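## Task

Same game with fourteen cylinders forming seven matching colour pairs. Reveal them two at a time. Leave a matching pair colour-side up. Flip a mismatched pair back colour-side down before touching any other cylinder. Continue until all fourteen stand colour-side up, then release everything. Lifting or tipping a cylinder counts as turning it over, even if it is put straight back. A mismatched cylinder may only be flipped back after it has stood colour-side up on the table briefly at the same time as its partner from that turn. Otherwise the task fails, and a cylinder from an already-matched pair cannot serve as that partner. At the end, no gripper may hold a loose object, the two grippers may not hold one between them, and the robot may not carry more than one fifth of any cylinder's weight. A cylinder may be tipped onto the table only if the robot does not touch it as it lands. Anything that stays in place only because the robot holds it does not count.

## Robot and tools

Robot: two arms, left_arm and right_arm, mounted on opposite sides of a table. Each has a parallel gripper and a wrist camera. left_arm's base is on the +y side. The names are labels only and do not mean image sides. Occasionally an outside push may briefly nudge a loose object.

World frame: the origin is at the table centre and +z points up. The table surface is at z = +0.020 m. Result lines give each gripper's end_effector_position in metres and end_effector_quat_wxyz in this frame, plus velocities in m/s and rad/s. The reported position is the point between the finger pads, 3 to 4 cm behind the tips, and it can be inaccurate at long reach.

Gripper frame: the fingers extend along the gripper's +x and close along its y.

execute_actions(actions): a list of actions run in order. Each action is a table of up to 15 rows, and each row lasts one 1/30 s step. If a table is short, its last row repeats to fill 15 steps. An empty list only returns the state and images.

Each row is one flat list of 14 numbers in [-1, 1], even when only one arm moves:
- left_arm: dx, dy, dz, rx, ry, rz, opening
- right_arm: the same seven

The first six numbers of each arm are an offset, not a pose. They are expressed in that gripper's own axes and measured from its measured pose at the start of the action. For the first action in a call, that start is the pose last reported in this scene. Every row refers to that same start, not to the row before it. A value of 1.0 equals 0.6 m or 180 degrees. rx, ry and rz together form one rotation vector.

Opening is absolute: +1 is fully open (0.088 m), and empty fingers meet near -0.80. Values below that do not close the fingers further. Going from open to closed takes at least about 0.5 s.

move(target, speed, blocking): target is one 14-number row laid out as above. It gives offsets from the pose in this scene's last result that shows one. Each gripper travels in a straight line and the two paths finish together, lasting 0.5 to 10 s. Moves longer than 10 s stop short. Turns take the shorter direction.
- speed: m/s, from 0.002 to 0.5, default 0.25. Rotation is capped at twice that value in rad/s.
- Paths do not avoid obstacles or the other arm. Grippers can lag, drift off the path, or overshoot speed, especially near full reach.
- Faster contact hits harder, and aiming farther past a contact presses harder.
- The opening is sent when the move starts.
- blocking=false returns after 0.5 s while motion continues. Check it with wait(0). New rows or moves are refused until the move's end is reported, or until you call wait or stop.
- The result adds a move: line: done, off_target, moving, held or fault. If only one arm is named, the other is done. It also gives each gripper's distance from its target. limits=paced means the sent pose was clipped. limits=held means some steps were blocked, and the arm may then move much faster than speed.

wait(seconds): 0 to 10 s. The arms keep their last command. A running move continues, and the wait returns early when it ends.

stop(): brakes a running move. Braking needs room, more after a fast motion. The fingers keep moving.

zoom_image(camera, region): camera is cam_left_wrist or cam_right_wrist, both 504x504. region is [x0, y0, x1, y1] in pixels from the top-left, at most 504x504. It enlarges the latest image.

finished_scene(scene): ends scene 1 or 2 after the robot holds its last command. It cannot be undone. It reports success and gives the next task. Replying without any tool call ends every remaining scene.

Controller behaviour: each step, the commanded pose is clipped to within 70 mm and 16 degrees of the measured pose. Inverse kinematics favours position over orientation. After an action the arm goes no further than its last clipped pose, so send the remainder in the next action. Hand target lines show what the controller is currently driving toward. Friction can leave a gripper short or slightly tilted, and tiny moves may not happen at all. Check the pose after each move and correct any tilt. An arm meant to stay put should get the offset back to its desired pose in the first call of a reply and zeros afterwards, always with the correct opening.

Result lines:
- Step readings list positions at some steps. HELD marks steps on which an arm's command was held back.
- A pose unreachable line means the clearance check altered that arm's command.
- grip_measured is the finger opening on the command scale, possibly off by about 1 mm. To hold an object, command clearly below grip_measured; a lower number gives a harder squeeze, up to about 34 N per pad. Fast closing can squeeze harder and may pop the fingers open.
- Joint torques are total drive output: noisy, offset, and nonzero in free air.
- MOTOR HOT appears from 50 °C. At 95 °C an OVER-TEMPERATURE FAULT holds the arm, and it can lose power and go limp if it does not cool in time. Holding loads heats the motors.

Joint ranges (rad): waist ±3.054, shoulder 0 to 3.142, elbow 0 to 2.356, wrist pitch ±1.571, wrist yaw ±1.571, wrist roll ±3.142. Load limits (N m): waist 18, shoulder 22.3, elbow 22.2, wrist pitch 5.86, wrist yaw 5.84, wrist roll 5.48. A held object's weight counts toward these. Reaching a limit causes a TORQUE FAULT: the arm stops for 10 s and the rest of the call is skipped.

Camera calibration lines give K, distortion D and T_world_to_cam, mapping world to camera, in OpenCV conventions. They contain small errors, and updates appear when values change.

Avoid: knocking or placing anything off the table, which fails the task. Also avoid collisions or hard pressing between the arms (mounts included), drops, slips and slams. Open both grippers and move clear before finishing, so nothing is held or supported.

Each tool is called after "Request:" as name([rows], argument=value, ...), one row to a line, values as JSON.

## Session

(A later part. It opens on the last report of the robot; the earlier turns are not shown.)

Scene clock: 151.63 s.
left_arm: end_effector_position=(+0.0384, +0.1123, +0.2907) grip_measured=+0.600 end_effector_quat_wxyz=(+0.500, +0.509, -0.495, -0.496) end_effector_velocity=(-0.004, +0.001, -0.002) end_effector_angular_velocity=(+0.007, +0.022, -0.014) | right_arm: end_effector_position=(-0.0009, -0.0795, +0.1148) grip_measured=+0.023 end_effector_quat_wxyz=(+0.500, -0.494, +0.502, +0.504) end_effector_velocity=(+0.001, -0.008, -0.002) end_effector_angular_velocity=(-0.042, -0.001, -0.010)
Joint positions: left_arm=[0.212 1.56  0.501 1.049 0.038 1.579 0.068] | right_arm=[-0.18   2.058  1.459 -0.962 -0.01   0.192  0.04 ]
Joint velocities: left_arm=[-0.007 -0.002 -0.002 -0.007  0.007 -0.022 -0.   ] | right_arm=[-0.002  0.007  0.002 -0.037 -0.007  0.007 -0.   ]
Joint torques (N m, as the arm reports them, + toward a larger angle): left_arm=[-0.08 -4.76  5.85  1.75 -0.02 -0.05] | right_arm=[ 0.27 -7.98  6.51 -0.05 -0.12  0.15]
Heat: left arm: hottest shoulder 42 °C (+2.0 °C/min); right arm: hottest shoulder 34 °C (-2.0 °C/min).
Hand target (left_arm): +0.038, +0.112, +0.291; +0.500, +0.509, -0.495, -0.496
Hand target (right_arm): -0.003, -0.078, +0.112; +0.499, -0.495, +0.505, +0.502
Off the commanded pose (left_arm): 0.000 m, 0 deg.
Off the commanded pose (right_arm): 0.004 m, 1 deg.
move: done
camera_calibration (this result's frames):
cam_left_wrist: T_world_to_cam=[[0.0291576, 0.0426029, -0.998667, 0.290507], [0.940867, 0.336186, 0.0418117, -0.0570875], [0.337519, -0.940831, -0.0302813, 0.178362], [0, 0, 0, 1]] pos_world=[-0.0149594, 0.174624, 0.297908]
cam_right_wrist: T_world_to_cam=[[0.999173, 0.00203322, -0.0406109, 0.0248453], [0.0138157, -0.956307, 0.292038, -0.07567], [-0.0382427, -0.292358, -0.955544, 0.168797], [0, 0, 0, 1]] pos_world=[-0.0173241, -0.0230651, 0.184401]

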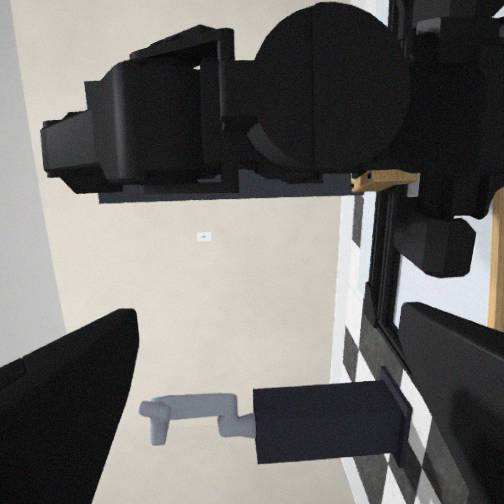

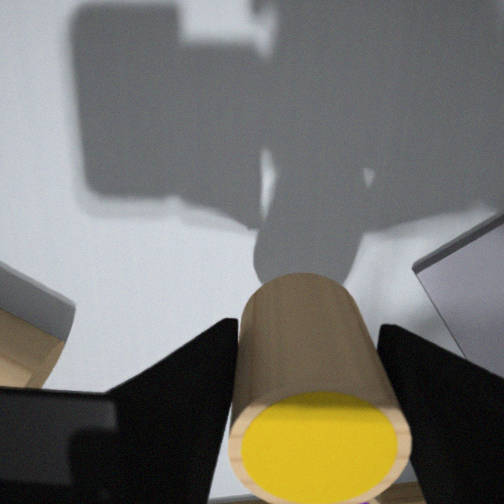

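Request:
move(target=[0,0,0,0,0,0,0.6,0.057,0,0,0,0,0,-0.25], speed=0.08)

Request:
move(target=[0,0,0,0,0,0,0.6,0,0,0,0,0,0,0.55])

Request:
wait(seconds=1)

Request:
move(target=[0,0,0,0,0,0,0.6,0,0,0,0,0,0,-0.25])

Request:
move(target=[0,0,0,0,0,0,0.6,-0.06,0,0,0,0,0,-0.25])

Request:
move(target=[0,0,0,0,0,0,0.6,-0.283,-0.073,0.082,0,-0.494,0,-0.25], speed=0.4)

Scene clock: 155.90 s.
left_arm: end_effector_position=(+0.0384, +0.1123, +0.2907) grip_measured=+0.600 end_effector_quat_wxyz=(+0.500, +0.509, -0.495, -0.496) end_effector_velocity=(-0.004, +0.000, +0.002) end_effector_angular_velocity=(-0.007, +0.007, -0.015) | right_arm: end_effector_position=(-0.0019, -0.0753, +0.0879) grip_measured=+0.023 end_effector_quat_wxyz=(+0.504, -0.488, +0.497, +0.510) end_effector_velocity=(+0.000, -0.002, +0.000) end_effector_angular_velocity=(-0.008, +0.006, +0.005)
Joint positions: left_arm=[0.212 1.56  0.501 1.049 0.038 1.579 0.068] | right_arm=[-0.179  2.098  1.405 -0.847 -0.01   0.192  0.04 ]
Joint velocities: left_arm=[-0.007 -0.002 -0.002  0.007  0.007 -0.007  0.   ] | right_arm=[-0.002 -0.002 -0.002 -0.007 -0.007 -0.007 -0.   ]
Joint torques (N m, as the arm reports them, + toward a larger angle): left_arm=[-0.07 -4.72  5.84  1.75  0.   -0.03] | right_arm=[ 0.12 -8.44  3.9   0.31  0.01  0.  ]
Heat: left arm: hottest shoulder 41 °C (+1.0 °C/min); right arm: hottest shoulder 35 °C (+0.0 °C/min).
Hand target (left_arm): +0.038, +0.112, +0.291; +0.500, +0.509, -0.496, -0.496
Hand target (right_arm): -0.001, -0.080, +0.081; +0.500, -0.494, +0.502, +0.504
Off the commanded pose (left_arm): 0.000 m, 0 deg.
Off the commanded pose (right_arm): 0.008 m, 1 deg.
move: done
camera_calibration (this result's frames):
cam_left_wrist: T_world_to_cam=[[0.0291576, 0.0426029, -0.998667, 0.290507], [0.940867, 0.336186, 0.0418117, -0.0570875], [0.337519, -0.940831, -0.0302813, 0.178362], [0, 0, 0, 1]] pos_world=[-0.0149594, 0.174624, 0.297908]
cam_right_wrist: T_world_to_cam=[[0.999008, 0.00289347, -0.0444319, 0.0251076], [0.0149096, -0.962018, 0.27258, -0.0624564], [-0.0419556, -0.272972, -0.961107, 0.146269], [0, 0, 0, 1]] pos_world=[-0.0180147, -0.0202295, 0.15872]

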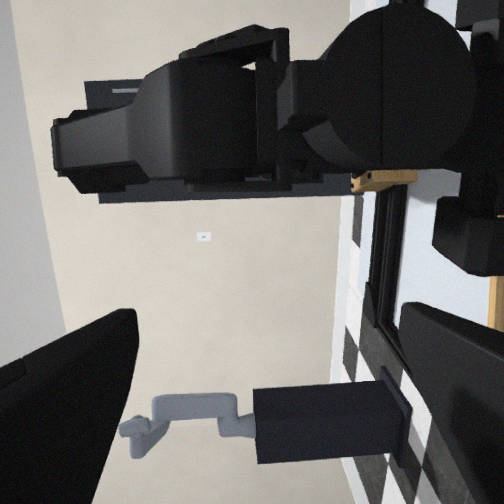

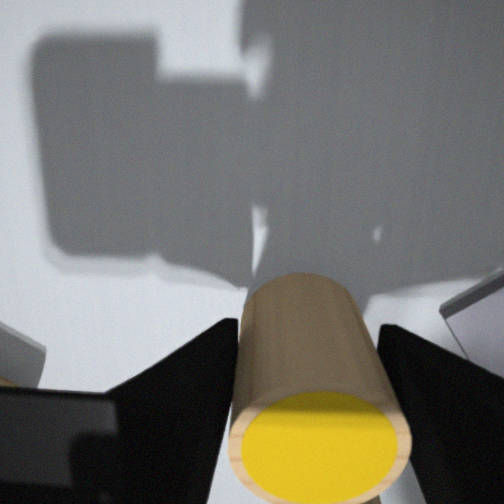

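Scene clock: 156.57 s.
left_arm: end_effector_position=(+0.0384, +0.1123, +0.2907) grip_measured=+0.600 end_effector_quat_wxyz=(+0.500, +0.509, -0.495, -0.496) end_effector_velocity=(+0.000, +0.001, -0.005) end_effector_angular_velocity=(+0.022, +0.008, +0.005) | right_arm: end_effector_position=(-0.0019, -0.0753, +0.0879) grip_measured=+0.548 end_effector_quat_wxyz=(+0.504, -0.488, +0.498, +0.510) end_effector_velocity=(+0.000, -0.002, +0.000) end_effector_angular_velocity=(-0.008, +0.006, +0.005)
Joint positions: left_arm=[0.212 1.56  0.501 1.049 0.038 1.579 0.068] | right_arm=[-0.179  2.098  1.405 -0.847 -0.01   0.192  0.066]
Joint velocities: left_arm=[-0.002 -0.002 -0.002 -0.022 -0.007 -0.007 -0.   ] | right_arm=[-0.002 -0.002 -0.002 -0.007 -0.007 -0.007  0.001]
Joint torques (N m, as the arm reports them, + toward a larger angle): left_arm=[ 0.01 -4.85  5.81  1.75  0.03 -0.08] | right_arm=[ 0.06 -9.76  5.13  0.15  0.   -0.02]
Heat: left arm: hottest shoulder 41 °C (+2.0 °C/min); right arm: hottest shoulder 35 °C (+0.0 °C/min).
Hand target (left_arm): +0.038, +0.112, +0.291; +0.500, +0.509, -0.495, -0.496
Hand target (right_arm): -0.002, -0.075, +0.088; +0.504, -0.488, +0.497, +0.510
Off the commanded pose (left_arm): 0.000 m, 0 deg.
Off the commanded pose (right_arm): 0.000 m, 0 deg.
move: done
camera_calibration (this result's frames):
cam_left_wrist: T_world_to_cam=[[0.0291576, 0.0426029, -0.998667, 0.290507], [0.940867, 0.336186, 0.0418117, -0.0570875], [0.337519, -0.940831, -0.0302813, 0.178362], [0, 0, 0, 1]] pos_world=[-0.0149594, 0.174624, 0.297908]
cam_right_wrist: T_world_to_cam=[[0.998991, 0.00290215, -0.0448063, 0.0251975], [0.0150231, -0.961998, 0.272643, -0.06247], [-0.0423123, -0.273041, -0.961071, 0.146255], [0, 0, 0, 1]] pos_world=[-0.0180452, -0.0202355, 0.158723]

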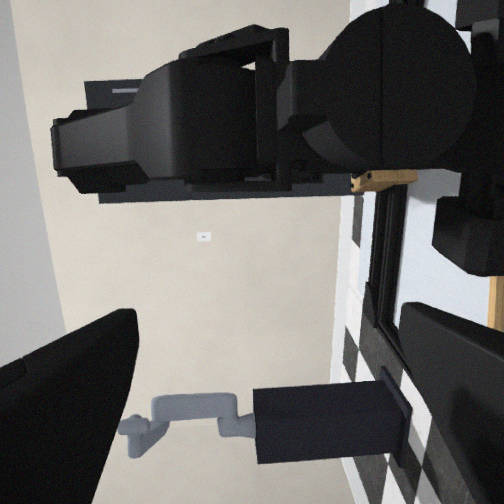

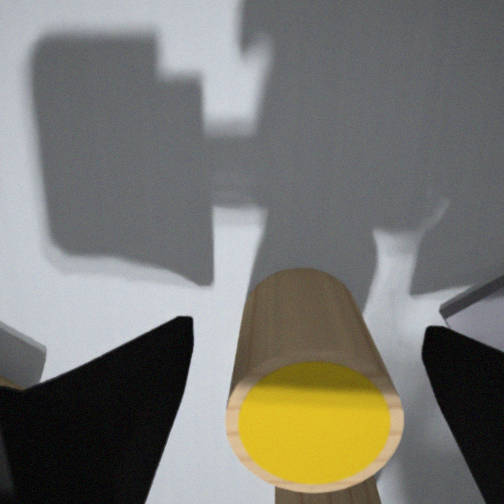

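Scene clock: 157.57 s.
left_arm: end_effector_position=(+0.0384, +0.1123, +0.2907) grip_measured=+0.600 end_effector_quat_wxyz=(+0.500, +0.509, -0.495, -0.496) end_effector_velocity=(+0.000, +0.002, -0.007) end_effector_angular_velocity=(+0.027, +0.009, +0.005) | right_arm: end_effector_position=(-0.0019, -0.0753, +0.0879) grip_measured=+0.550 end_effector_quat_wxyz=(+0.504, -0.488, +0.498, +0.510) end_effector_velocity=(-0.002, -0.003, +0.000) end_effector_angular_velocity=(-0.009, +0.006, -0.005)
Joint positions: left_arm=[0.212 1.56  0.501 1.049 0.038 1.579 0.068] | right_arm=[-0.179  2.098  1.405 -0.847 -0.01   0.192  0.066]
Joint velocities: left_arm=[-0.002 -0.002 -0.007 -0.022 -0.007 -0.007 -0.   ] | right_arm=[ 0.002 -0.002 -0.002 -0.007 -0.007  0.007 -0.   ]
Joint torques (N m, as the arm reports them, + toward a larger angle): left_arm=[-0.05 -4.79  5.89  1.73 -0.01 -0.04] | right_arm=[ 0.03 -9.73  5.15  0.16 -0.01 -0.01]
Heat: left arm: hottest shoulder 41 °C (+2.0 °C/min); right arm: hottest shoulder 35 °C (+0.0 °C/min).
Hand target (left_arm): +0.038, +0.112, +0.291; +0.500, +0.509, -0.495, -0.496
Hand target (right_arm): -0.002, -0.075, +0.088; +0.504, -0.488, +0.497, +0.510
Off the commanded pose (left_arm): 0.000 m, 0 deg.
Off the commanded pose (right_arm): 0.000 m, 0 deg.
wait: 1.00 s; at rest by 0.17 s
camera_calibration (this result's frames):
cam_left_wrist: T_world_to_cam=[[0.0291576, 0.0426029, -0.998667, 0.290507], [0.940867, 0.336186, 0.0418117, -0.0570875], [0.337519, -0.940831, -0.0302813, 0.178362], [0, 0, 0, 1]] pos_world=[-0.0149594, 0.174624, 0.297908]
cam_right_wrist: T_world_to_cam=[[0.998991, 0.00290215, -0.0448063, 0.0251975], [0.0150231, -0.961998, 0.272643, -0.06247], [-0.0423123, -0.273041, -0.961071, 0.146255], [0, 0, 0, 1]] pos_world=[-0.0180452, -0.0202355, 0.158723]

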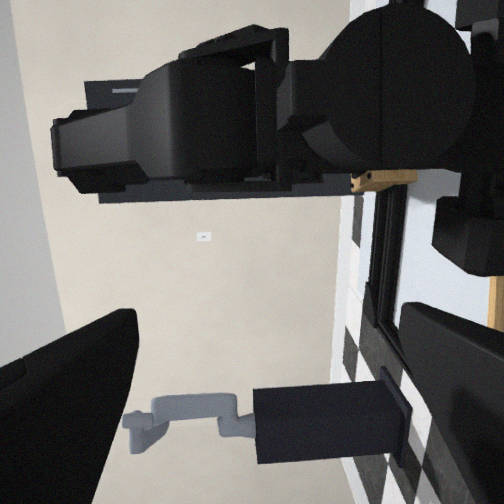

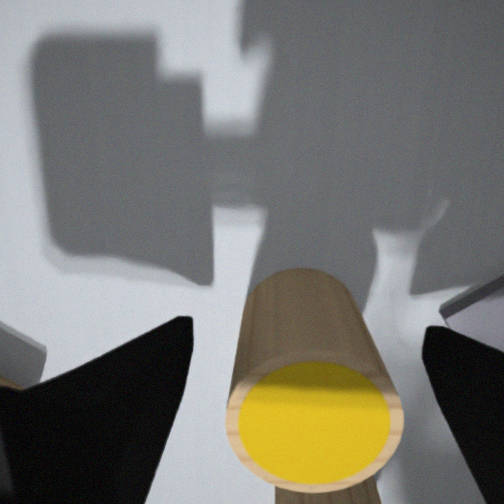

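Scene clock: 158.07 s.
left_arm: end_effector_position=(+0.0384, +0.1123, +0.2907) grip_measured=+0.600 end_effector_quat_wxyz=(+0.500, +0.509, -0.495, -0.496) end_effector_velocity=(-0.000, +0.000, -0.007) end_effector_angular_velocity=(+0.027, +0.009, -0.005) | right_arm: end_effector_position=(-0.0021, -0.0753, +0.0879) grip_measured=+0.022 end_effector_quat_wxyz=(+0.504, -0.488, +0.498, +0.510) end_effector_velocity=(+0.000, -0.003, -0.002) end_effector_angular_velocity=(-0.013, +0.005, +0.005)
Joint positions: left_arm=[0.212 1.56  0.501 1.049 0.038 1.579 0.068] | right_arm=[-0.179  2.098  1.405 -0.847 -0.011  0.192  0.04 ]
Joint velocities: left_arm=[ 0.002  0.002 -0.002 -0.022  0.007 -0.007  0.   ] | right_arm=[-0.002  0.002 -0.002 -0.007 -0.007 -0.007 -0.   ]
Joint torques (N m, as the arm reports them, + toward a larger angle): left_arm=[-0.05 -4.71  5.86  1.72  0.01 -0.03] | right_arm=[ 0.06 -9.76  5.17  0.16  0.04 -0.02]
Heat: left arm: hottest shoulder 41 °C (+2.0 °C/min); right arm: hottest shoulder 36 °C (+1.0 °C/min).
Hand target (left_arm): +0.038, +0.112, +0.291; +0.500, +0.509, -0.495, -0.496
Hand target (right_arm): -0.002, -0.075, +0.088; +0.504, -0.488, +0.497, +0.510
Off the commanded pose (left_arm): 0.000 m, 0 deg.
Off the commanded pose (right_arm): 0.000 m, 0 deg.
move: done
camera_calibration (this result's frames):
cam_left_wrist: T_world_to_cam=[[0.0291576, 0.0426029, -0.998667, 0.290507], [0.940867, 0.336186, 0.0418117, -0.0570875], [0.337519, -0.940831, -0.0302813, 0.178362], [0, 0, 0, 1]] pos_world=[-0.0149594, 0.174624, 0.297908]
cam_right_wrist: T_world_to_cam=[[0.99894, 0.00292802, -0.0459292, 0.0254672], [0.0153639, -0.961939, 0.272833, -0.0625106], [-0.0433822, -0.273249, -0.960965, 0.146214], [0, 0, 0, 1]] pos_world=[-0.0181368, -0.0202532, 0.158731]

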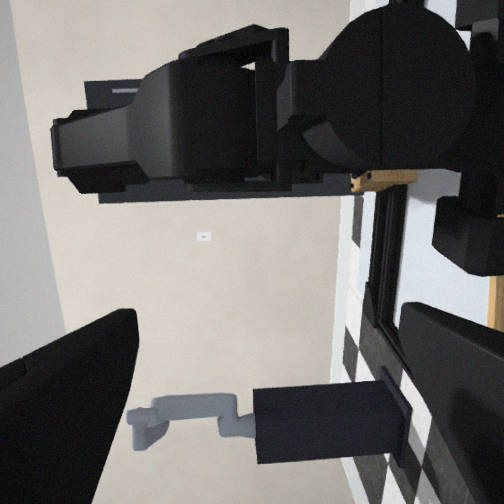

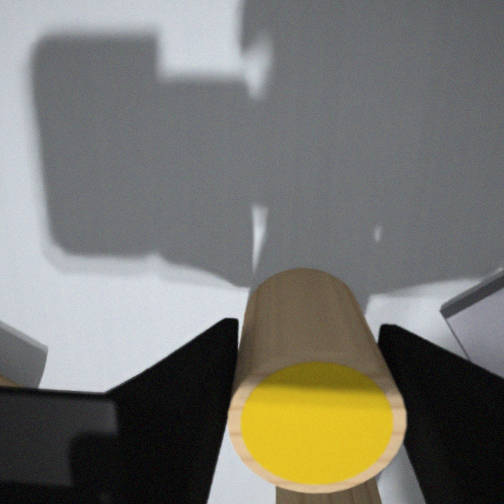

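Scene clock: 158.87 s.
left_arm: end_effector_position=(+0.0384, +0.1123, +0.2907) grip_measured=+0.600 end_effector_quat_wxyz=(+0.500, +0.509, -0.495, -0.496) end_effector_velocity=(-0.002, +0.001, -0.002) end_effector_angular_velocity=(+0.007, +0.008, -0.010) | right_arm: end_effector_position=(-0.0013, -0.0797, +0.1177) grip_measured=+0.022 end_effector_quat_wxyz=(+0.500, -0.493, +0.501, +0.505) end_effector_velocity=(-0.000, +0.001, +0.000) end_effector_angular_velocity=(+0.006, +0.008, +0.005)
Joint positions: left_arm=[0.212 1.56  0.501 1.049 0.038 1.579 0.068] | right_arm=[-0.179  2.051  1.461 -0.967 -0.011  0.192  0.04 ]
Joint velocities: left_arm=[-0.002 -0.002 -0.002 -0.007  0.007 -0.007 -0.   ] | right_arm=[-0.002 -0.002 -0.002  0.007 -0.007 -0.007 -0.   ]
Joint torques (N m, as the arm reports them, + toward a larger angle): left_arm=[-0.03 -4.88  5.87  1.73  0.01 -0.06] | right_arm=[ -0.03 -10.57   6.52  -0.06  -0.01  -0.05]
Heat: left arm: hottest shoulder 41 °C (+1.0 °C/min); right arm: hottest shoulder 36 °C (+1.0 °C/min).
Hand target (left_arm): +0.038, +0.112, +0.291; +0.500, +0.509, -0.495, -0.496
Hand target (right_arm): -0.001, -0.076, +0.124; +0.504, -0.488, +0.498, +0.511
Off the commanded pose (left_arm): 0.000 m, 0 deg.
Off the commanded pose (right_arm): 0.007 m, 1 deg.
move: done
camera_calibration (this result's frames):
cam_left_wrist: T_world_to_cam=[[0.0291576, 0.0426029, -0.998667, 0.290507], [0.940867, 0.336186, 0.0418117, -0.0570875], [0.337519, -0.940831, -0.0302813, 0.178362], [0, 0, 0, 1]] pos_world=[-0.0149594, 0.174624, 0.297908]
cam_right_wrist: T_world_to_cam=[[0.999087, 0.00216441, -0.0426788, 0.0255692], [0.0144368, -0.957093, 0.28942, -0.0764059], [-0.0402211, -0.289772, -0.95625, 0.17178], [0, 0, 0, 1]] pos_world=[-0.0175336, -0.0234058, 0.18747]

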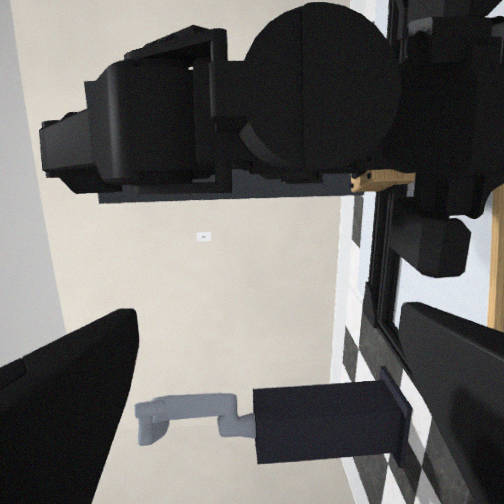

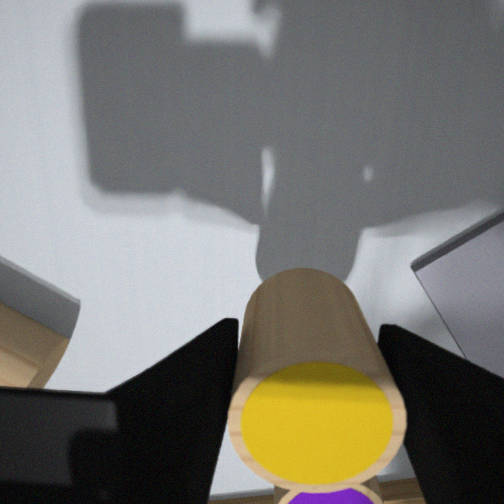

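Scene clock: 161.40 s.
left_arm: end_effector_position=(+0.0384, +0.1123, +0.2906) grip_measured=+0.600 end_effector_quat_wxyz=(+0.499, +0.509, -0.495, -0.496) end_effector_velocity=(+0.000, +0.001, -0.009) end_effector_angular_velocity=(+0.031, +0.024, +0.005) | right_arm: end_effector_position=(+0.0440, -0.0317, +0.2961) grip_measured=+0.021 end_effector_quat_wxyz=(+0.706, +0.014, +0.007, +0.708) end_effector_velocity=(-0.000, -0.000, -0.000) end_effector_angular_velocity=(+0.002, +0.007, +0.005)
Joint positions: left_arm=[0.212 1.56  0.501 1.049 0.038 1.579 0.068] | right_arm=[-0.267  1.531  0.613  0.928  0.098  0.03   0.04 ]
Joint velocities: left_arm=[-0.002  0.002 -0.007 -0.022 -0.007 -0.022  0.   ] | right_arm=[-0.002  0.002 -0.002  0.007 -0.007  0.007 -0.   ]
Joint torques (N m, as the arm reports them, + toward a larger angle): left_arm=[-0.09 -4.86  5.81  1.75 -0.02 -0.05] | right_arm=[-0.21 -5.22  4.44  2.06 -0.11 -0.15]
Heat: left arm: hottest shoulder 41 °C (+1.0 °C/min); right arm: hottest shoulder 36 °C (+1.0 °C/min).
Hand target (left_arm): +0.038, +0.112, +0.291; +0.499, +0.509, -0.495, -0.496
Hand target (right_arm): +0.045, -0.033, +0.288; +0.706, +0.005, +0.011, +0.708
Off the commanded pose (left_arm): 0.000 m, 0 deg.
Off the commanded pose (right_arm): 0.009 m, 1 deg.
move: off_target (right_arm)
camera_calibration (this result's frames):
cam_left_wrist: T_world_to_cam=[[0.0291367, 0.0429833, -0.998651, 0.290315], [0.940868, 0.33617, 0.04192, -0.0571026], [0.337519, -0.94082, -0.0306467, 0.178434], [0, 0, 0, 1]] pos_world=[-0.0149576, 0.174592, 0.297785]
cam_right_wrist: T_world_to_cam=[[0.999145, 0.0327995, -0.0251578, -0.016334], [-0.0145504, -0.290597, -0.956735, 0.308598], [-0.0386912, 0.956283, -0.289871, 0.200199], [0, 0, 0, 1]] pos_world=[0.0285562, -0.101234, 0.352868]

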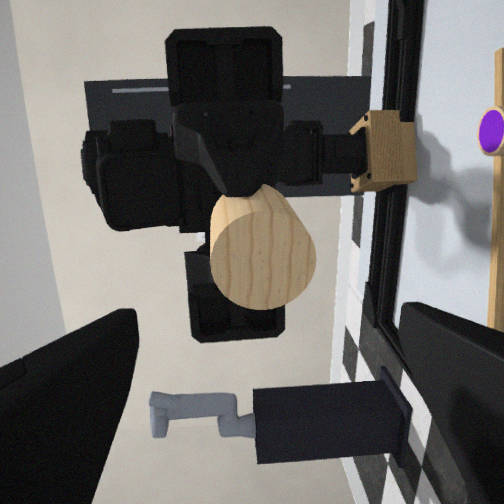

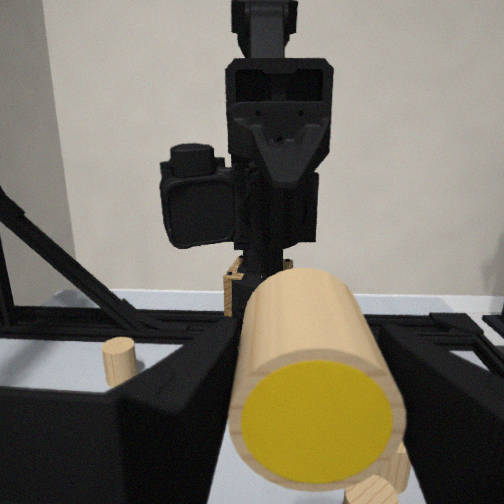

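Request:
move(target=[0.152,0.001,0,0,0,0,0.6,0,0,0,0,0,0,-0.25], speed=0.15)

Request:
move(target=[0,0,0,0,0,0,-0.25,0,0,0,0,0,0,-0.25])

Request:
move(target=[0,0,0,0,0,0,-0.25,0,0,0,0,0,0,0.55])

Request:
move(target=[0,0,0,0,0,0,-0.25,-0.1,0,0,-0.008,0,0,0.55])

Request:
move(target=[-0.277,-0.30,0.097,0,0,-0.498,-0.25,-0.103,0.05,-0.25,0,0.5,0,0.55], speed=0.4)

Scene clock: 166.10 s.
left_arm: end_effector_position=(+0.0407, +0.0239, +0.2903) grip_measured=+0.600 end_effector_quat_wxyz=(+0.499, +0.508, -0.496, -0.497) end_effector_velocity=(-0.002, -0.002, -0.002) end_effector_angular_velocity=(+0.007, +0.008, -0.010) | right_arm: end_effector_position=(+0.0441, -0.0317, +0.2955) grip_measured=+0.021 end_effector_quat_wxyz=(+0.706, +0.014, +0.007, +0.708) end_effector_velocity=(+0.002, -0.001, +0.002) end_effector_angular_velocity=(+0.007, -0.007, -0.010)
Joint positions: left_arm=[0.206 1.859 0.859 0.99  0.036 1.579 0.068] | right_arm=[-0.267  1.533  0.613  0.929  0.097  0.029  0.04 ]
Joint velocities: left_arm=[-0.002  0.007  0.007 -0.007  0.007 -0.007 -0.   ] | right_arm=[-0.002 -0.002 -0.002  0.007  0.007 -0.007 -0.   ]
Joint torques (N m, as the arm reports them, + toward a larger angle): left_arm=[-0.17 -6.12  7.1   1.57 -0.21 -0.04] | right_arm=[ 0.07 -6.39  6.11  1.78  0.    0.  ]
Heat: left arm: hottest shoulder 40 °C (-1.0 °C/min); right arm: hottest shoulder 36 °C (+1.0 °C/min).
Hand target (left_arm): +0.041, +0.021, +0.290; +0.500, +0.509, -0.495, -0.496
Hand target (right_arm): +0.044, -0.032, +0.296; +0.706, +0.014, +0.007, +0.708
Off the commanded pose (left_arm): 0.003 m, 0 deg.
Off the commanded pose (right_arm): 0.001 m, 0 deg.
move: done
camera_calibration (this result's frames):
cam_left_wrist: T_world_to_cam=[[0.0293262, 0.0425036, -0.998666, 0.293786], [0.942015, 0.332954, 0.0418332, -0.0295456], [0.334288, -0.941985, -0.0302748, 0.0945351], [0, 0, 0, 1]] pos_world=[-0.0123851, 0.086401, 0.297492]
cam_right_wrist: T_world_to_cam=[[0.999157, 0.0327768, -0.0247208, -0.0165817], [-0.0141093, -0.291321, -0.956521, 0.307992], [-0.0385534, 0.956064, -0.290613, 0.200245], [0, 0, 0, 1]] pos_world=[0.0286334, -0.101179, 0.352385]

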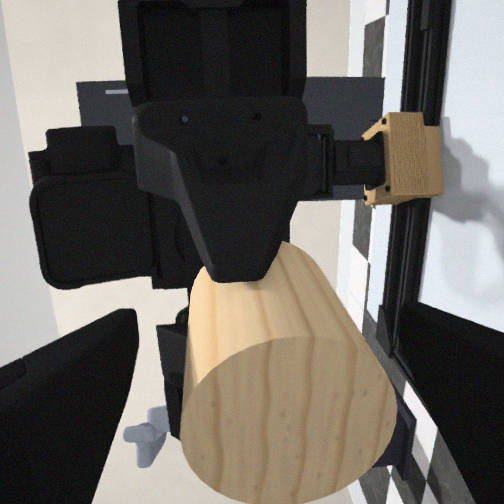

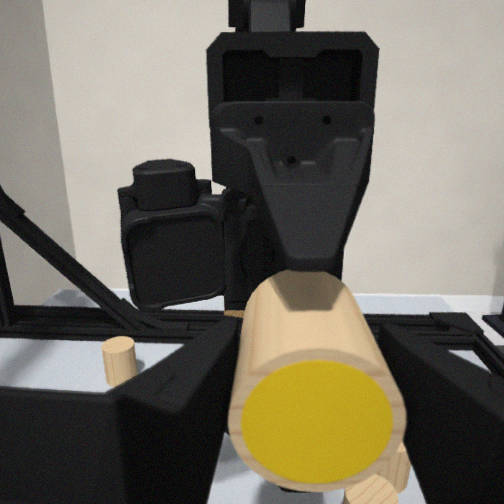

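Scene clock: 166.60 s.
left_arm: end_effector_position=(+0.0407, +0.0239, +0.2902) grip_measured=+0.049 end_effector_quat_wxyz=(+0.499, +0.508, -0.496, -0.497) end_effector_velocity=(-0.000, +0.001, -0.003) end_effector_angular_velocity=(+0.012, +0.008, +0.005) | right_arm: end_effector_position=(+0.0441, -0.0317, +0.2955) grip_measured=+0.021 end_effector_quat_wxyz=(+0.706, +0.014, +0.007, +0.708) end_effector_velocity=(-0.000, -0.001, -0.002) end_effector_angular_velocity=(-0.007, -0.008, +0.005)
Joint positions: left_arm=[0.206 1.859 0.859 0.99  0.036 1.579 0.041] | right_arm=[-0.267  1.533  0.613  0.929  0.097  0.029  0.04 ]
Joint velocities: left_arm=[-0.002 -0.002 -0.007 -0.007 -0.007 -0.007 -0.   ] | right_arm=[-0.002 -0.002 -0.002 -0.007 -0.007 -0.007  0.   ]
Joint torques (N m, as the arm reports them, + toward a larger angle): left_arm=[-0.07 -6.9   5.98  1.78  0.   -0.04] | right_arm=[ 0.07 -6.31  6.02  1.89  0.   -0.01]
Heat: left arm: hottest shoulder 40 °C (-2.0 °C/min); right arm: hottest shoulder 36 °C (+1.0 °C/min).
Hand target (left_arm): +0.041, +0.024, +0.290; +0.499, +0.508, -0.496, -0.497
Hand target (right_arm): +0.044, -0.032, +0.296; +0.706, +0.014, +0.007, +0.708
Off the commanded pose (left_arm): 0.000 m, 0 deg.
Off the commanded pose (right_arm): 0.000 m, 0 deg.
move: done
camera_calibration (this result's frames):
cam_left_wrist: T_world_to_cam=[[0.0293074, 0.0428841, -0.99865, 0.29369], [0.942016, 0.332938, 0.0419424, -0.0295737], [0.334287, -0.941973, -0.03064, 0.0946391], [0, 0, 0, 1]] pos_world=[-0.012385, 0.086399, 0.297434]
cam_right_wrist: T_world_to_cam=[[0.999158, 0.0327674, -0.0246948, -0.0165917], [-0.0140725, -0.291684, -0.956411, 0.307867], [-0.0385422, 0.955953, -0.290977, 0.200324], [0, 0, 0, 1]] pos_world=[0.0286312, -0.101156, 0.352328]

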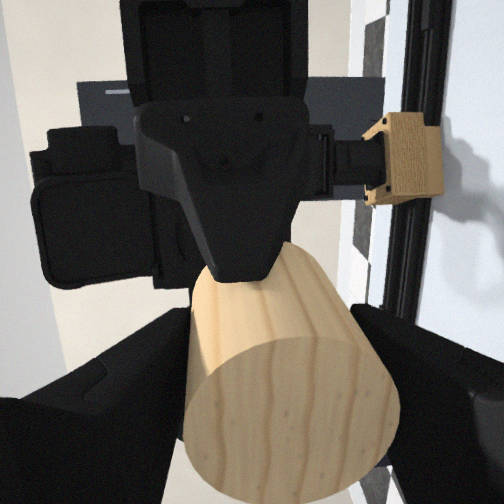

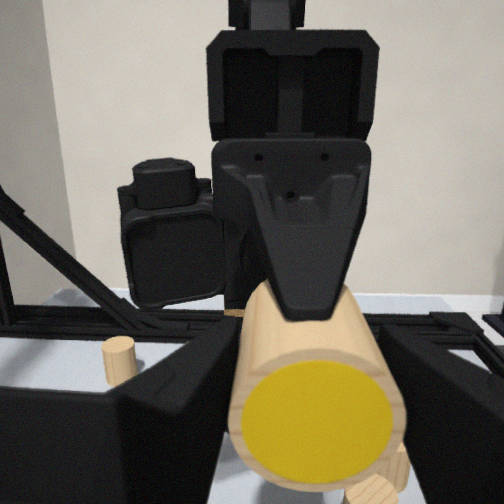

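Scene clock: 167.27 s.
left_arm: end_effector_position=(+0.0407, +0.0239, +0.2898) grip_measured=+0.048 end_effector_quat_wxyz=(+0.498, +0.508, -0.496, -0.498) end_effector_velocity=(-0.000, +0.002, -0.001) end_effector_angular_velocity=(+0.007, +0.022, +0.005) | right_arm: end_effector_position=(+0.0441, -0.0317, +0.2956) grip_measured=+0.548 end_effector_quat_wxyz=(+0.706, +0.014, +0.007, +0.708) end_effector_velocity=(+0.000, -0.001, -0.007) end_effector_angular_velocity=(-0.027, +0.005, +0.005)
Joint positions: left_arm=[0.206 1.859 0.859 0.989 0.036 1.579 0.041] | right_arm=[-0.267  1.532  0.613  0.929  0.097  0.029  0.066]
Joint velocities: left_arm=[-0.002 -0.007 -0.007 -0.007 -0.007 -0.022  0.   ] | right_arm=[-0.002 -0.002 -0.007 -0.022 -0.007  0.007  0.   ]
Joint torques (N m, as the arm reports them, + toward a larger angle): left_arm=[-0.04 -6.86  6.05  1.84  0.01 -0.04] | right_arm=[ 0.04 -6.31  6.05  1.84  0.01  0.  ]
Heat: left arm: hottest shoulder 40 °C (-2.0 °C/min); right arm: hottest shoulder 36 °C (+1.0 °C/min).
Hand target (left_arm): +0.041, +0.024, +0.290; +0.498, +0.508, -0.496, -0.497
Hand target (right_arm): +0.044, -0.032, +0.296; +0.706, +0.014, +0.007, +0.708
Off the commanded pose (left_arm): 0.000 m, 0 deg.
Off the commanded pose (right_arm): 0.000 m, 0 deg.
move: done
camera_calibration (this result's frames):
cam_left_wrist: T_world_to_cam=[[0.0292325, 0.0444061, -0.998586, 0.293209], [0.942019, 0.332874, 0.0423792, -0.0296732], [0.334285, -0.941925, -0.0321006, 0.0950227], [0, 0, 0, 1]] pos_world=[-0.0123832, 0.0863614, 0.297102]
cam_right_wrist: T_world_to_cam=[[0.999157, 0.0327768, -0.0247208, -0.0165827], [-0.0141093, -0.291321, -0.956521, 0.308048], [-0.0385534, 0.956064, -0.290613, 0.200304], [0, 0, 0, 1]] pos_world=[0.0286375, -0.101219, 0.352456]

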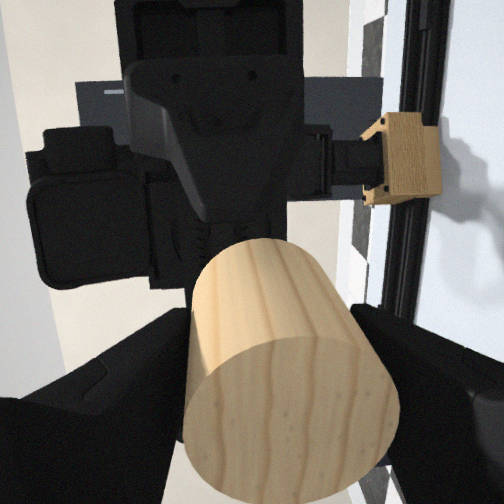

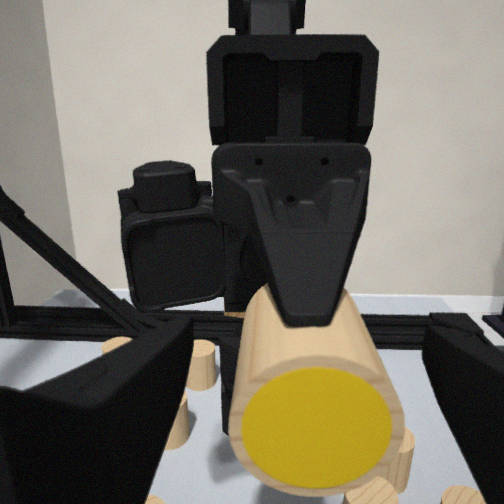

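Scene clock: 168.17 s.
left_arm: end_effector_position=(+0.0407, +0.0239, +0.2898) grip_measured=+0.047 end_effector_quat_wxyz=(+0.498, +0.508, -0.496, -0.498) end_effector_velocity=(-0.000, +0.000, +0.003) end_effector_angular_velocity=(-0.003, +0.007, +0.015) | right_arm: end_effector_position=(+0.0444, -0.0884, +0.2991) grip_measured=+0.550 end_effector_quat_wxyz=(+0.706, +0.011, -0.002, +0.709) end_effector_velocity=(-0.002, -0.003, +0.001) end_effector_angular_velocity=(+0.003, -0.022, +0.009)
Joint positions: left_arm=[0.206 1.859 0.859 0.989 0.036 1.579 0.041] | right_arm=[-0.243  1.279  0.421  0.877  0.121  0.01   0.066]
Joint velocities: left_arm=[-0.007 -0.007  0.002 -0.007 -0.022 -0.007 -0.   ] | right_arm=[ 0.002 -0.017 -0.007 -0.007 -0.007 -0.022 -0.   ]
Joint torques (N m, as the arm reports them, + toward a larger angle): left_arm=[-0.01 -7.02  6.01  1.74  0.03 -0.03] | right_arm=[ 0.24 -5.37  4.45  1.62  0.11 -0.2 ]
Heat: left arm: hottest shoulder 40 °C (-2.0 °C/min); right arm: hottest shoulder 36 °C (+1.0 °C/min).
Hand target (left_arm): +0.041, +0.024, +0.290; +0.498, +0.508, -0.496, -0.498
Hand target (right_arm): +0.044, -0.092, +0.295; +0.706, +0.005, -0.001, +0.708
Off the commanded pose (left_arm): 0.000 m, 0 deg.
Off the commanded pose (right_arm): 0.005 m, 1 deg.
move: done
camera_calibration (this result's frames):
cam_left_wrist: T_world_to_cam=[[0.0292325, 0.0444061, -0.998586, 0.293209], [0.942019, 0.332874, 0.0423792, -0.0296732], [0.334285, -0.941925, -0.0321006, 0.0950227], [0, 0, 0, 1]] pos_world=[-0.0123832, 0.0863614, 0.297102]
cam_right_wrist: T_world_to_cam=[[0.999416, 0.0334271, -0.00713309, -0.020228], [0.00259199, -0.282214, -0.959348, 0.29581], [-0.0340813, 0.958769, -0.282136, 0.253057], [0, 0, 0, 1]] pos_world=[0.028074, -0.158466, 0.355037]

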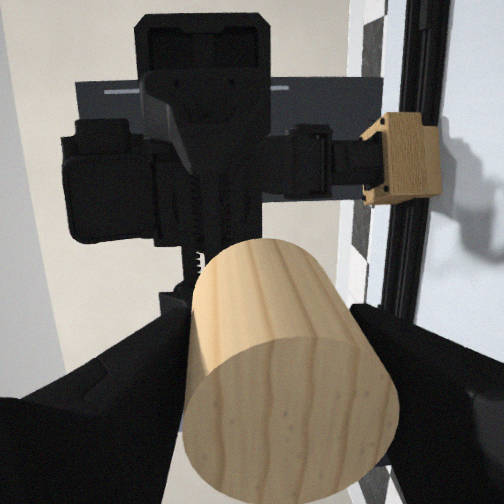

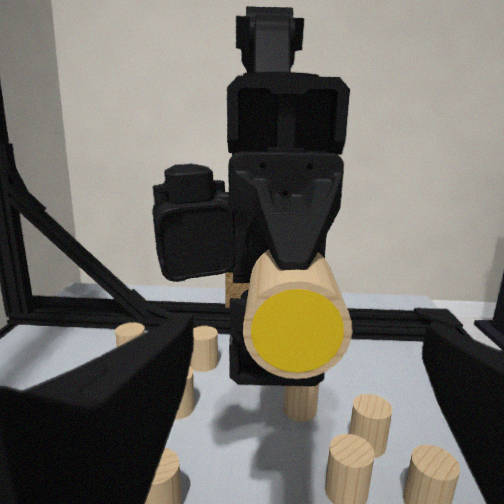

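Scene clock: 170.60 s.
left_arm: end_effector_position=(-0.0170, +0.1926, +0.1113) grip_measured=+0.044 end_effector_quat_wxyz=(+0.006, +0.710, +0.008, -0.704) end_effector_velocity=(-0.001, +0.004, +0.002) end_effector_angular_velocity=(+0.027, +0.004, +0.020) | right_arm: end_effector_position=(+0.0154, -0.1492, +0.1492) grip_measured=+0.550 end_effector_quat_wxyz=(+0.506, -0.493, +0.493, +0.507) end_effector_velocity=(-0.000, -0.000, +0.002) end_effector_angular_velocity=(-0.013, +0.005, +0.005)
Joint positions: left_arm=[ 0.035  1.935  1.152 -0.792 -0.008  1.43   0.041] | right_arm=[-0.183  1.745  1.179 -0.978  0.003  0.184  0.066]
Joint velocities: left_arm=[-0.002  0.002  0.012 -0.037  0.007 -0.022 -0.   ] | right_arm=[-0.002  0.007  0.017 -0.022 -0.007 -0.007 -0.   ]
Joint torques (N m, as the arm reports them, + toward a larger angle): left_arm=[-0.28 -5.97  6.32 -0.04  0.24 -0.09] | right_arm=[ 0.19 -6.19  6.96  0.02 -0.14  0.15]
Heat: left arm: hottest shoulder 40 °C (-2.0 °C/min); right arm: hottest shoulder 36 °C (+1.0 °C/min).
Hand target (left_arm): -0.019, +0.191, +0.111; +0.005, +0.708, +0.009, -0.706
Hand target (right_arm): +0.014, -0.147, +0.148; +0.504, -0.493, +0.497, +0.505
Off the commanded pose (left_arm): 0.002 m, 0 deg.
Off the commanded pose (right_arm): 0.003 m, 1 deg.
move: done
camera_calibration (this result's frames):
cam_left_wrist: T_world_to_cam=[[0.00218803, 0.999377, 0.0352119, -0.190295], [0.944331, -0.0136493, 0.328712, 0.0110684], [0.328988, 0.0325324, -0.943773, 0.181172], [0, 0, 0, 1]] pos_world=[-0.0696395, 0.184433, 0.174048]
cam_right_wrist: T_world_to_cam=[[0.999504, 0.00739576, -0.0306188, 0.00933008], [0.0155297, -0.961398, 0.274724, -0.15074], [-0.027405, -0.275063, -0.961036, 0.185124], [0, 0, 0, 1]] pos_world=[-0.00191119, -0.094069, 0.219608]

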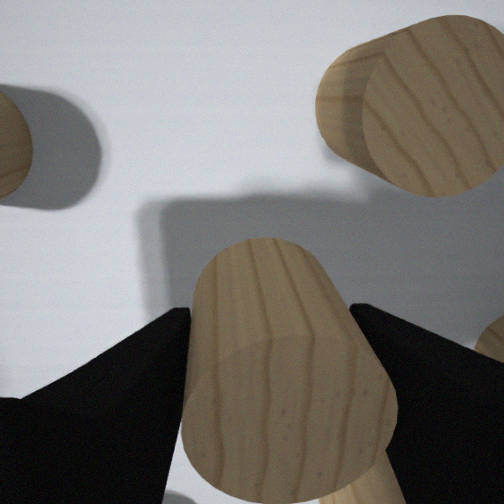

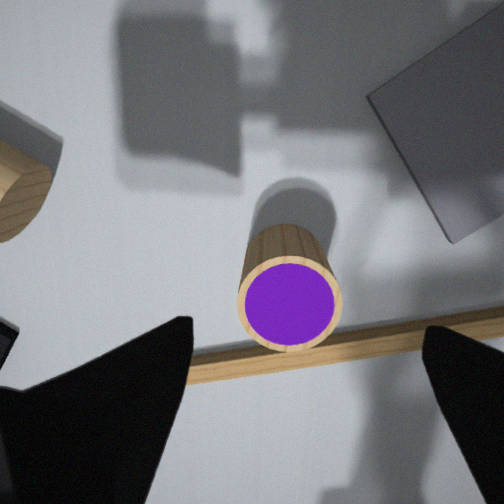

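Request:
move(target=[0.063,0,0,0,0,0,-0.25,0.117,0.003,-0.006,0,0,0,0.55], speed=0.1)

Request:
move(target=[0,0,0,0,0,0,0.6,0,0,0,0,0,0,-0.25])

Request:
move(target=[-0.1,0,0,0,0,0,0.6,-0.06,0,0,0,0,0,-0.25])

Request:
move(target=[-0.262,0.133,-0.093,0,0,0.5,0.6,-0.288,-0.048,0.21,0,-0.492,0,-0.25], speed=0.4)

Scene clock: 174.57 s.
left_arm: end_effector_position=(-0.0173, +0.1912, +0.0765) grip_measured=+0.040 end_effector_quat_wxyz=(+0.008, +0.709, +0.005, -0.705) end_effector_velocity=(+0.001, +0.003, -0.001) end_effector_angular_velocity=(+0.011, -0.009, +0.005) | right_arm: end_effector_position=(+0.0133, -0.1462, +0.0856) grip_measured=+0.550 end_effector_quat_wxyz=(+0.509, -0.487, +0.488, +0.515) end_effector_velocity=(+0.000, -0.003, -0.001) end_effector_angular_velocity=(-0.013, +0.005, +0.005)
Joint positions: left_arm=[ 0.035  2.011  1.098 -0.654 -0.007  1.43   0.041] | right_arm=[-0.179  1.849  1.027 -0.701  0.002  0.185  0.066]
Joint velocities: left_arm=[-0.002  0.002 -0.002 -0.007 -0.007 -0.007 -0.   ] | right_arm=[-0.002  0.002 -0.002 -0.007 -0.007 -0.007  0.   ]
Joint torques (N m, as the arm reports them, + toward a larger angle): left_arm=[ 0.24 -6.18  4.39  0.44  0.02  0.06] | right_arm=[ 0.3  -6.32  3.43  0.36  0.03  0.14]
Heat: left arm: hottest shoulder 40 °C (-3.0 °C/min); right arm: hottest shoulder 36 °C (+2.0 °C/min).
Hand target (left_arm): -0.016, +0.193, +0.074; +0.006, +0.710, +0.008, -0.704
Hand target (right_arm): +0.013, -0.151, +0.079; +0.506, -0.493, +0.493, +0.508
Off the commanded pose (left_arm): 0.003 m, 0 deg.
Off the commanded pose (right_arm): 0.008 m, 1 deg.
move: done
camera_calibration (this result's frames):
cam_left_wrist: T_world_to_cam=[[0.00222906, 0.999614, 0.027686, -0.187092], [0.94476, -0.0111794, 0.327573, 0.0223317], [0.327756, 0.0254264, -0.94442, 0.149841], [0, 0, 0, 1]] pos_world=[-0.0697922, 0.18346, 0.139377]
cam_right_wrist: T_world_to_cam=[[0.999309, 0.0115684, -0.0353279, 0.0105098], [0.0201679, -0.967042, 0.253817, -0.129502], [-0.0312273, -0.254354, -0.966607, 0.128358], [0, 0, 0, 1]] pos_world=[-0.00388243, -0.0927073, 0.157313]

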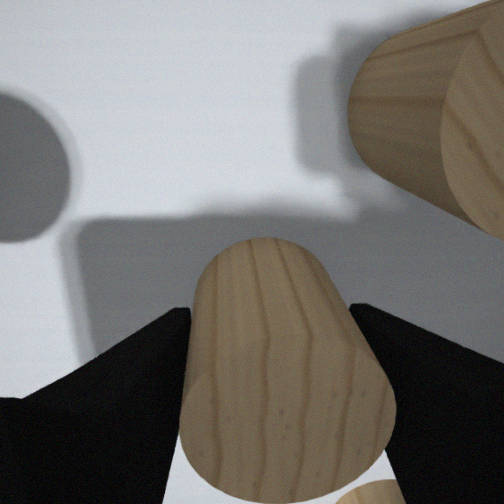

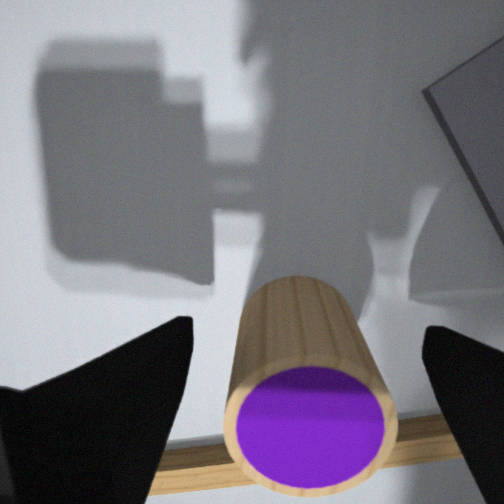

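Scene clock: 175.23 s.
left_arm: end_effector_position=(-0.0173, +0.1912, +0.0765) grip_measured=+0.598 end_effector_quat_wxyz=(+0.008, +0.709, +0.005, -0.705) end_effector_velocity=(-0.002, +0.003, -0.001) end_effector_angular_velocity=(+0.013, +0.006, +0.005) | right_arm: end_effector_position=(+0.0129, -0.1464, +0.0856) grip_measured=+0.021 end_effector_quat_wxyz=(+0.508, -0.487, +0.489, +0.515) end_effector_velocity=(+0.002, -0.002, +0.000) end_effector_angular_velocity=(-0.009, +0.005, +0.000)
Joint positions: left_arm=[ 0.035  2.011  1.098 -0.654 -0.007  1.43   0.068] | right_arm=[-0.179  1.849  1.027 -0.701 -0.001  0.185  0.04 ]
Joint velocities: left_arm=[-0.002  0.002 -0.002 -0.007  0.007 -0.007  0.   ] | right_arm=[-0.007 -0.002 -0.002 -0.007 -0.007 -0.007 -0.   ]
Joint torques (N m, as the arm reports them, + toward a larger angle): left_arm=[-0.01 -6.89  4.88  0.2   0.05  0.03] | right_arm=[ 0.04 -7.64  4.8   0.23  0.12 -0.02]
Heat: left arm: hottest shoulder 40 °C (-3.0 °C/min); right arm: hottest shoulder 36 °C (+2.0 °C/min).
Hand target (left_arm): -0.017, +0.191, +0.076; +0.008, +0.709, +0.005, -0.705
Hand target (right_arm): +0.013, -0.146, +0.086; +0.509, -0.487, +0.488, +0.515
Off the commanded pose (left_arm): 0.000 m, 0 deg.
Off the commanded pose (right_arm): 0.000 m, 0 deg.
move: done
camera_calibration (this result's frames):
cam_left_wrist: T_world_to_cam=[[0.00222906, 0.999614, 0.027686, -0.187092], [0.94476, -0.0111794, 0.327573, 0.0223317], [0.327756, 0.0254264, -0.94442, 0.149841], [0, 0, 0, 1]] pos_world=[-0.0697922, 0.18346, 0.139377]
cam_right_wrist: T_world_to_cam=[[0.999203, 0.0113005, -0.0382763, 0.011161], [0.02069, -0.966805, 0.254678, -0.129701], [-0.0341277, -0.255267, -0.966268, 0.128172], [0, 0, 0, 1]] pos_world=[-0.0040944, -0.0928033, 0.157308]

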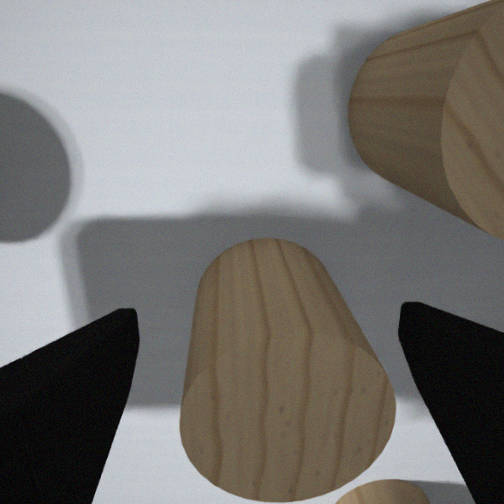

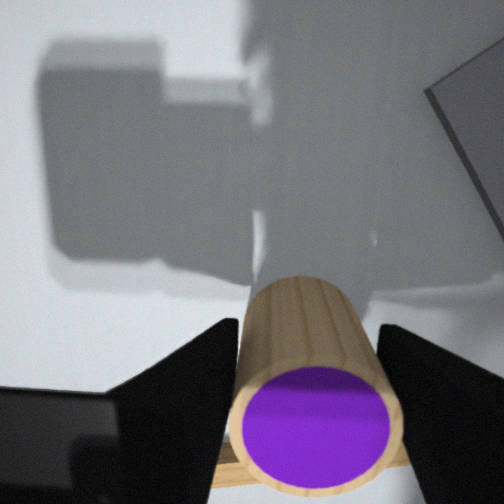

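Scene clock: 176.10 s.
left_arm: end_effector_position=(-0.0169, +0.1945, +0.1305) grip_measured=+0.600 end_effector_quat_wxyz=(+0.002, +0.710, +0.011, -0.704) end_effector_velocity=(+0.003, +0.003, +0.003) end_effector_angular_velocity=(+0.009, -0.024, +0.019) | right_arm: end_effector_position=(+0.0139, -0.1520, +0.1157) grip_measured=+0.021 end_effector_quat_wxyz=(+0.504, -0.493, +0.493, +0.510) end_effector_velocity=(+0.001, -0.005, -0.000) end_effector_angular_velocity=(-0.023, +0.003, +0.005)
Joint positions: left_arm=[ 0.035  1.9    1.19  -0.874 -0.007  1.43   0.068] | right_arm=[-0.179  1.785  1.083 -0.84  -0.001  0.185  0.04 ]
Joint velocities: left_arm=[-0.002 -0.007  0.002 -0.022 -0.022 -0.022  0.   ] | right_arm=[-0.002 -0.002 -0.002 -0.022 -0.007 -0.007 -0.   ]
Joint torques (N m, as the arm reports them, + toward a larger angle): left_arm=[-0.24 -7.81  6.39 -0.02  0.04 -0.07] | right_arm=[ 0.04 -8.52  6.6   0.01  0.   -0.03]
Heat: left arm: hottest shoulder 41 °C (-3.0 °C/min); right arm: hottest shoulder 36 °C (+2.0 °C/min).
Hand target (left_arm): -0.018, +0.191, +0.136; +0.008, +0.709, +0.005, -0.705
Hand target (right_arm): +0.013, -0.148, +0.121; +0.508, -0.487, +0.489, +0.515
Off the commanded pose (left_arm): 0.007 m, 1 deg.
Off the commanded pose (right_arm): 0.007 m, 1 deg.
move: done
camera_calibration (this result's frames):
cam_left_wrist: T_world_to_cam=[[0.00215151, 0.99898, 0.0450969, -0.194045], [0.94406, -0.0169006, 0.329341, 0.00516724], [0.329767, 0.0418656, -0.943134, 0.197292], [0, 0, 0, 1]] pos_world=[-0.0695213, 0.185675, 0.193122]
cam_right_wrist: T_world_to_cam=[[0.999337, 0.0106022, -0.0348176, 0.0108009], [0.0197212, -0.961762, 0.273176, -0.144101], [-0.03059, -0.273682, -0.961334, 0.152413], [0, 0, 0, 1]] pos_world=[-0.00328955, -0.0969927, 0.186261]

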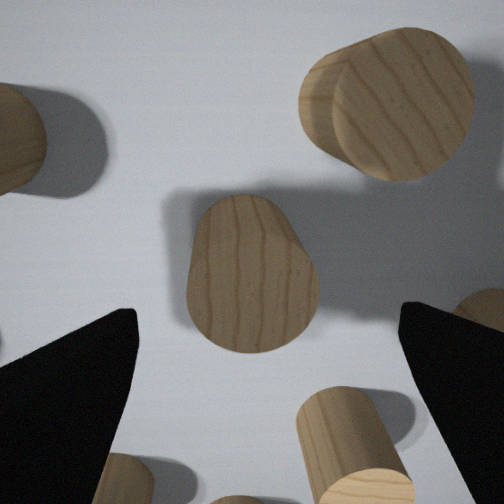

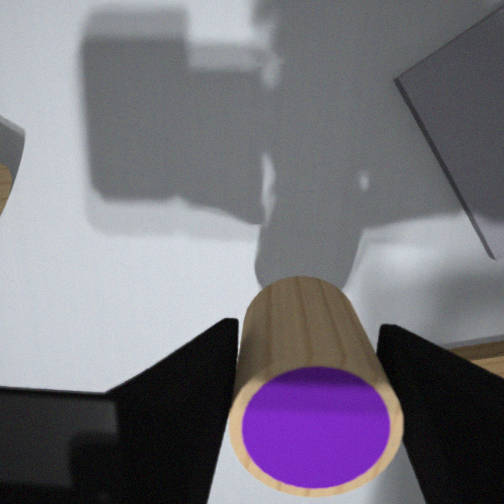

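Scene clock: 178.63 s.
left_arm: end_effector_position=(+0.0377, +0.1134, +0.2925) grip_measured=+0.600 end_effector_quat_wxyz=(+0.499, +0.509, -0.499, -0.493) end_effector_velocity=(+0.002, +0.001, -0.001) end_effector_angular_velocity=(-0.007, +0.007, +0.020) | right_arm: end_effector_position=(+0.0415, -0.0300, +0.3003) grip_measured=+0.022 end_effector_quat_wxyz=(+0.703, +0.015, +0.001, +0.711) end_effector_velocity=(+0.002, +0.000, +0.003) end_effector_angular_velocity=(+0.017, -0.006, -0.000)
Joint positions: left_arm=[0.21  1.554 0.497 1.053 0.037 1.586 0.068] | right_arm=[-0.263  1.533  0.625  0.929  0.094  0.02   0.04 ]
Joint velocities: left_arm=[-0.002  0.007 -0.007  0.022 -0.022 -0.007  0.   ] | right_arm=[-0.007  0.002 -0.002  0.022 -0.007 -0.007 -0.   ]
Joint torques (N m, as the arm reports them, + toward a larger angle): left_arm=[ 0.13 -4.19  5.08  1.99  0.2  -0.02] | right_arm=[-0.1  -5.42  4.62  2.12 -0.11 -0.15]
Heat: left arm: hottest shoulder 40 °C (-4.0 °C/min); right arm: hottest shoulder 36 °C (+2.0 °C/min).
Hand target (left_arm): +0.038, +0.114, +0.288; +0.496, +0.510, -0.498, -0.496
Hand target (right_arm): +0.042, -0.031, +0.292; +0.703, +0.006, +0.004, +0.711
Off the commanded pose (left_arm): 0.006 m, 1 deg.
Off the commanded pose (right_arm): 0.009 m, 1 deg.
move: off_target (right_arm)
camera_calibration (this result's frames):
cam_left_wrist: T_world_to_cam=[[0.0364026, 0.0362195, -0.998681, 0.292722], [0.94082, 0.335707, 0.0464687, -0.0581989], [0.336947, -0.94127, -0.0218554, 0.177234], [0, 0, 0, 1]] pos_world=[-0.0156197, 0.175761, 0.298914]
cam_right_wrist: T_world_to_cam=[[0.999026, 0.0408776, -0.0166274, -0.0161643], [-0.004485, -0.280782, -0.959761, 0.313869], [-0.0439014, 0.958901, -0.280325, 0.197128], [0, 0, 0, 1]] pos_world=[0.0262105, -0.100237, 0.35623]

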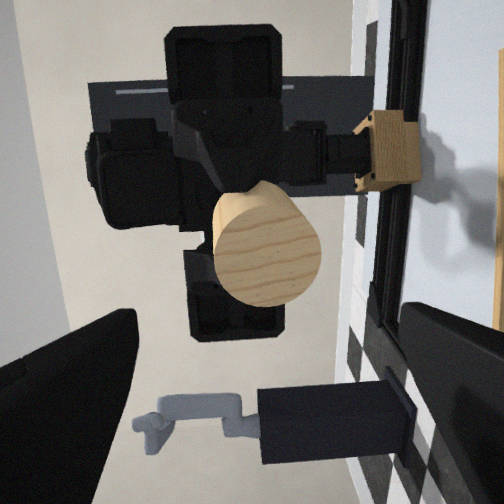

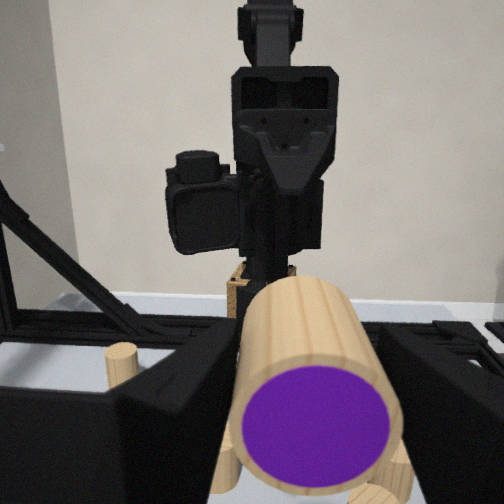

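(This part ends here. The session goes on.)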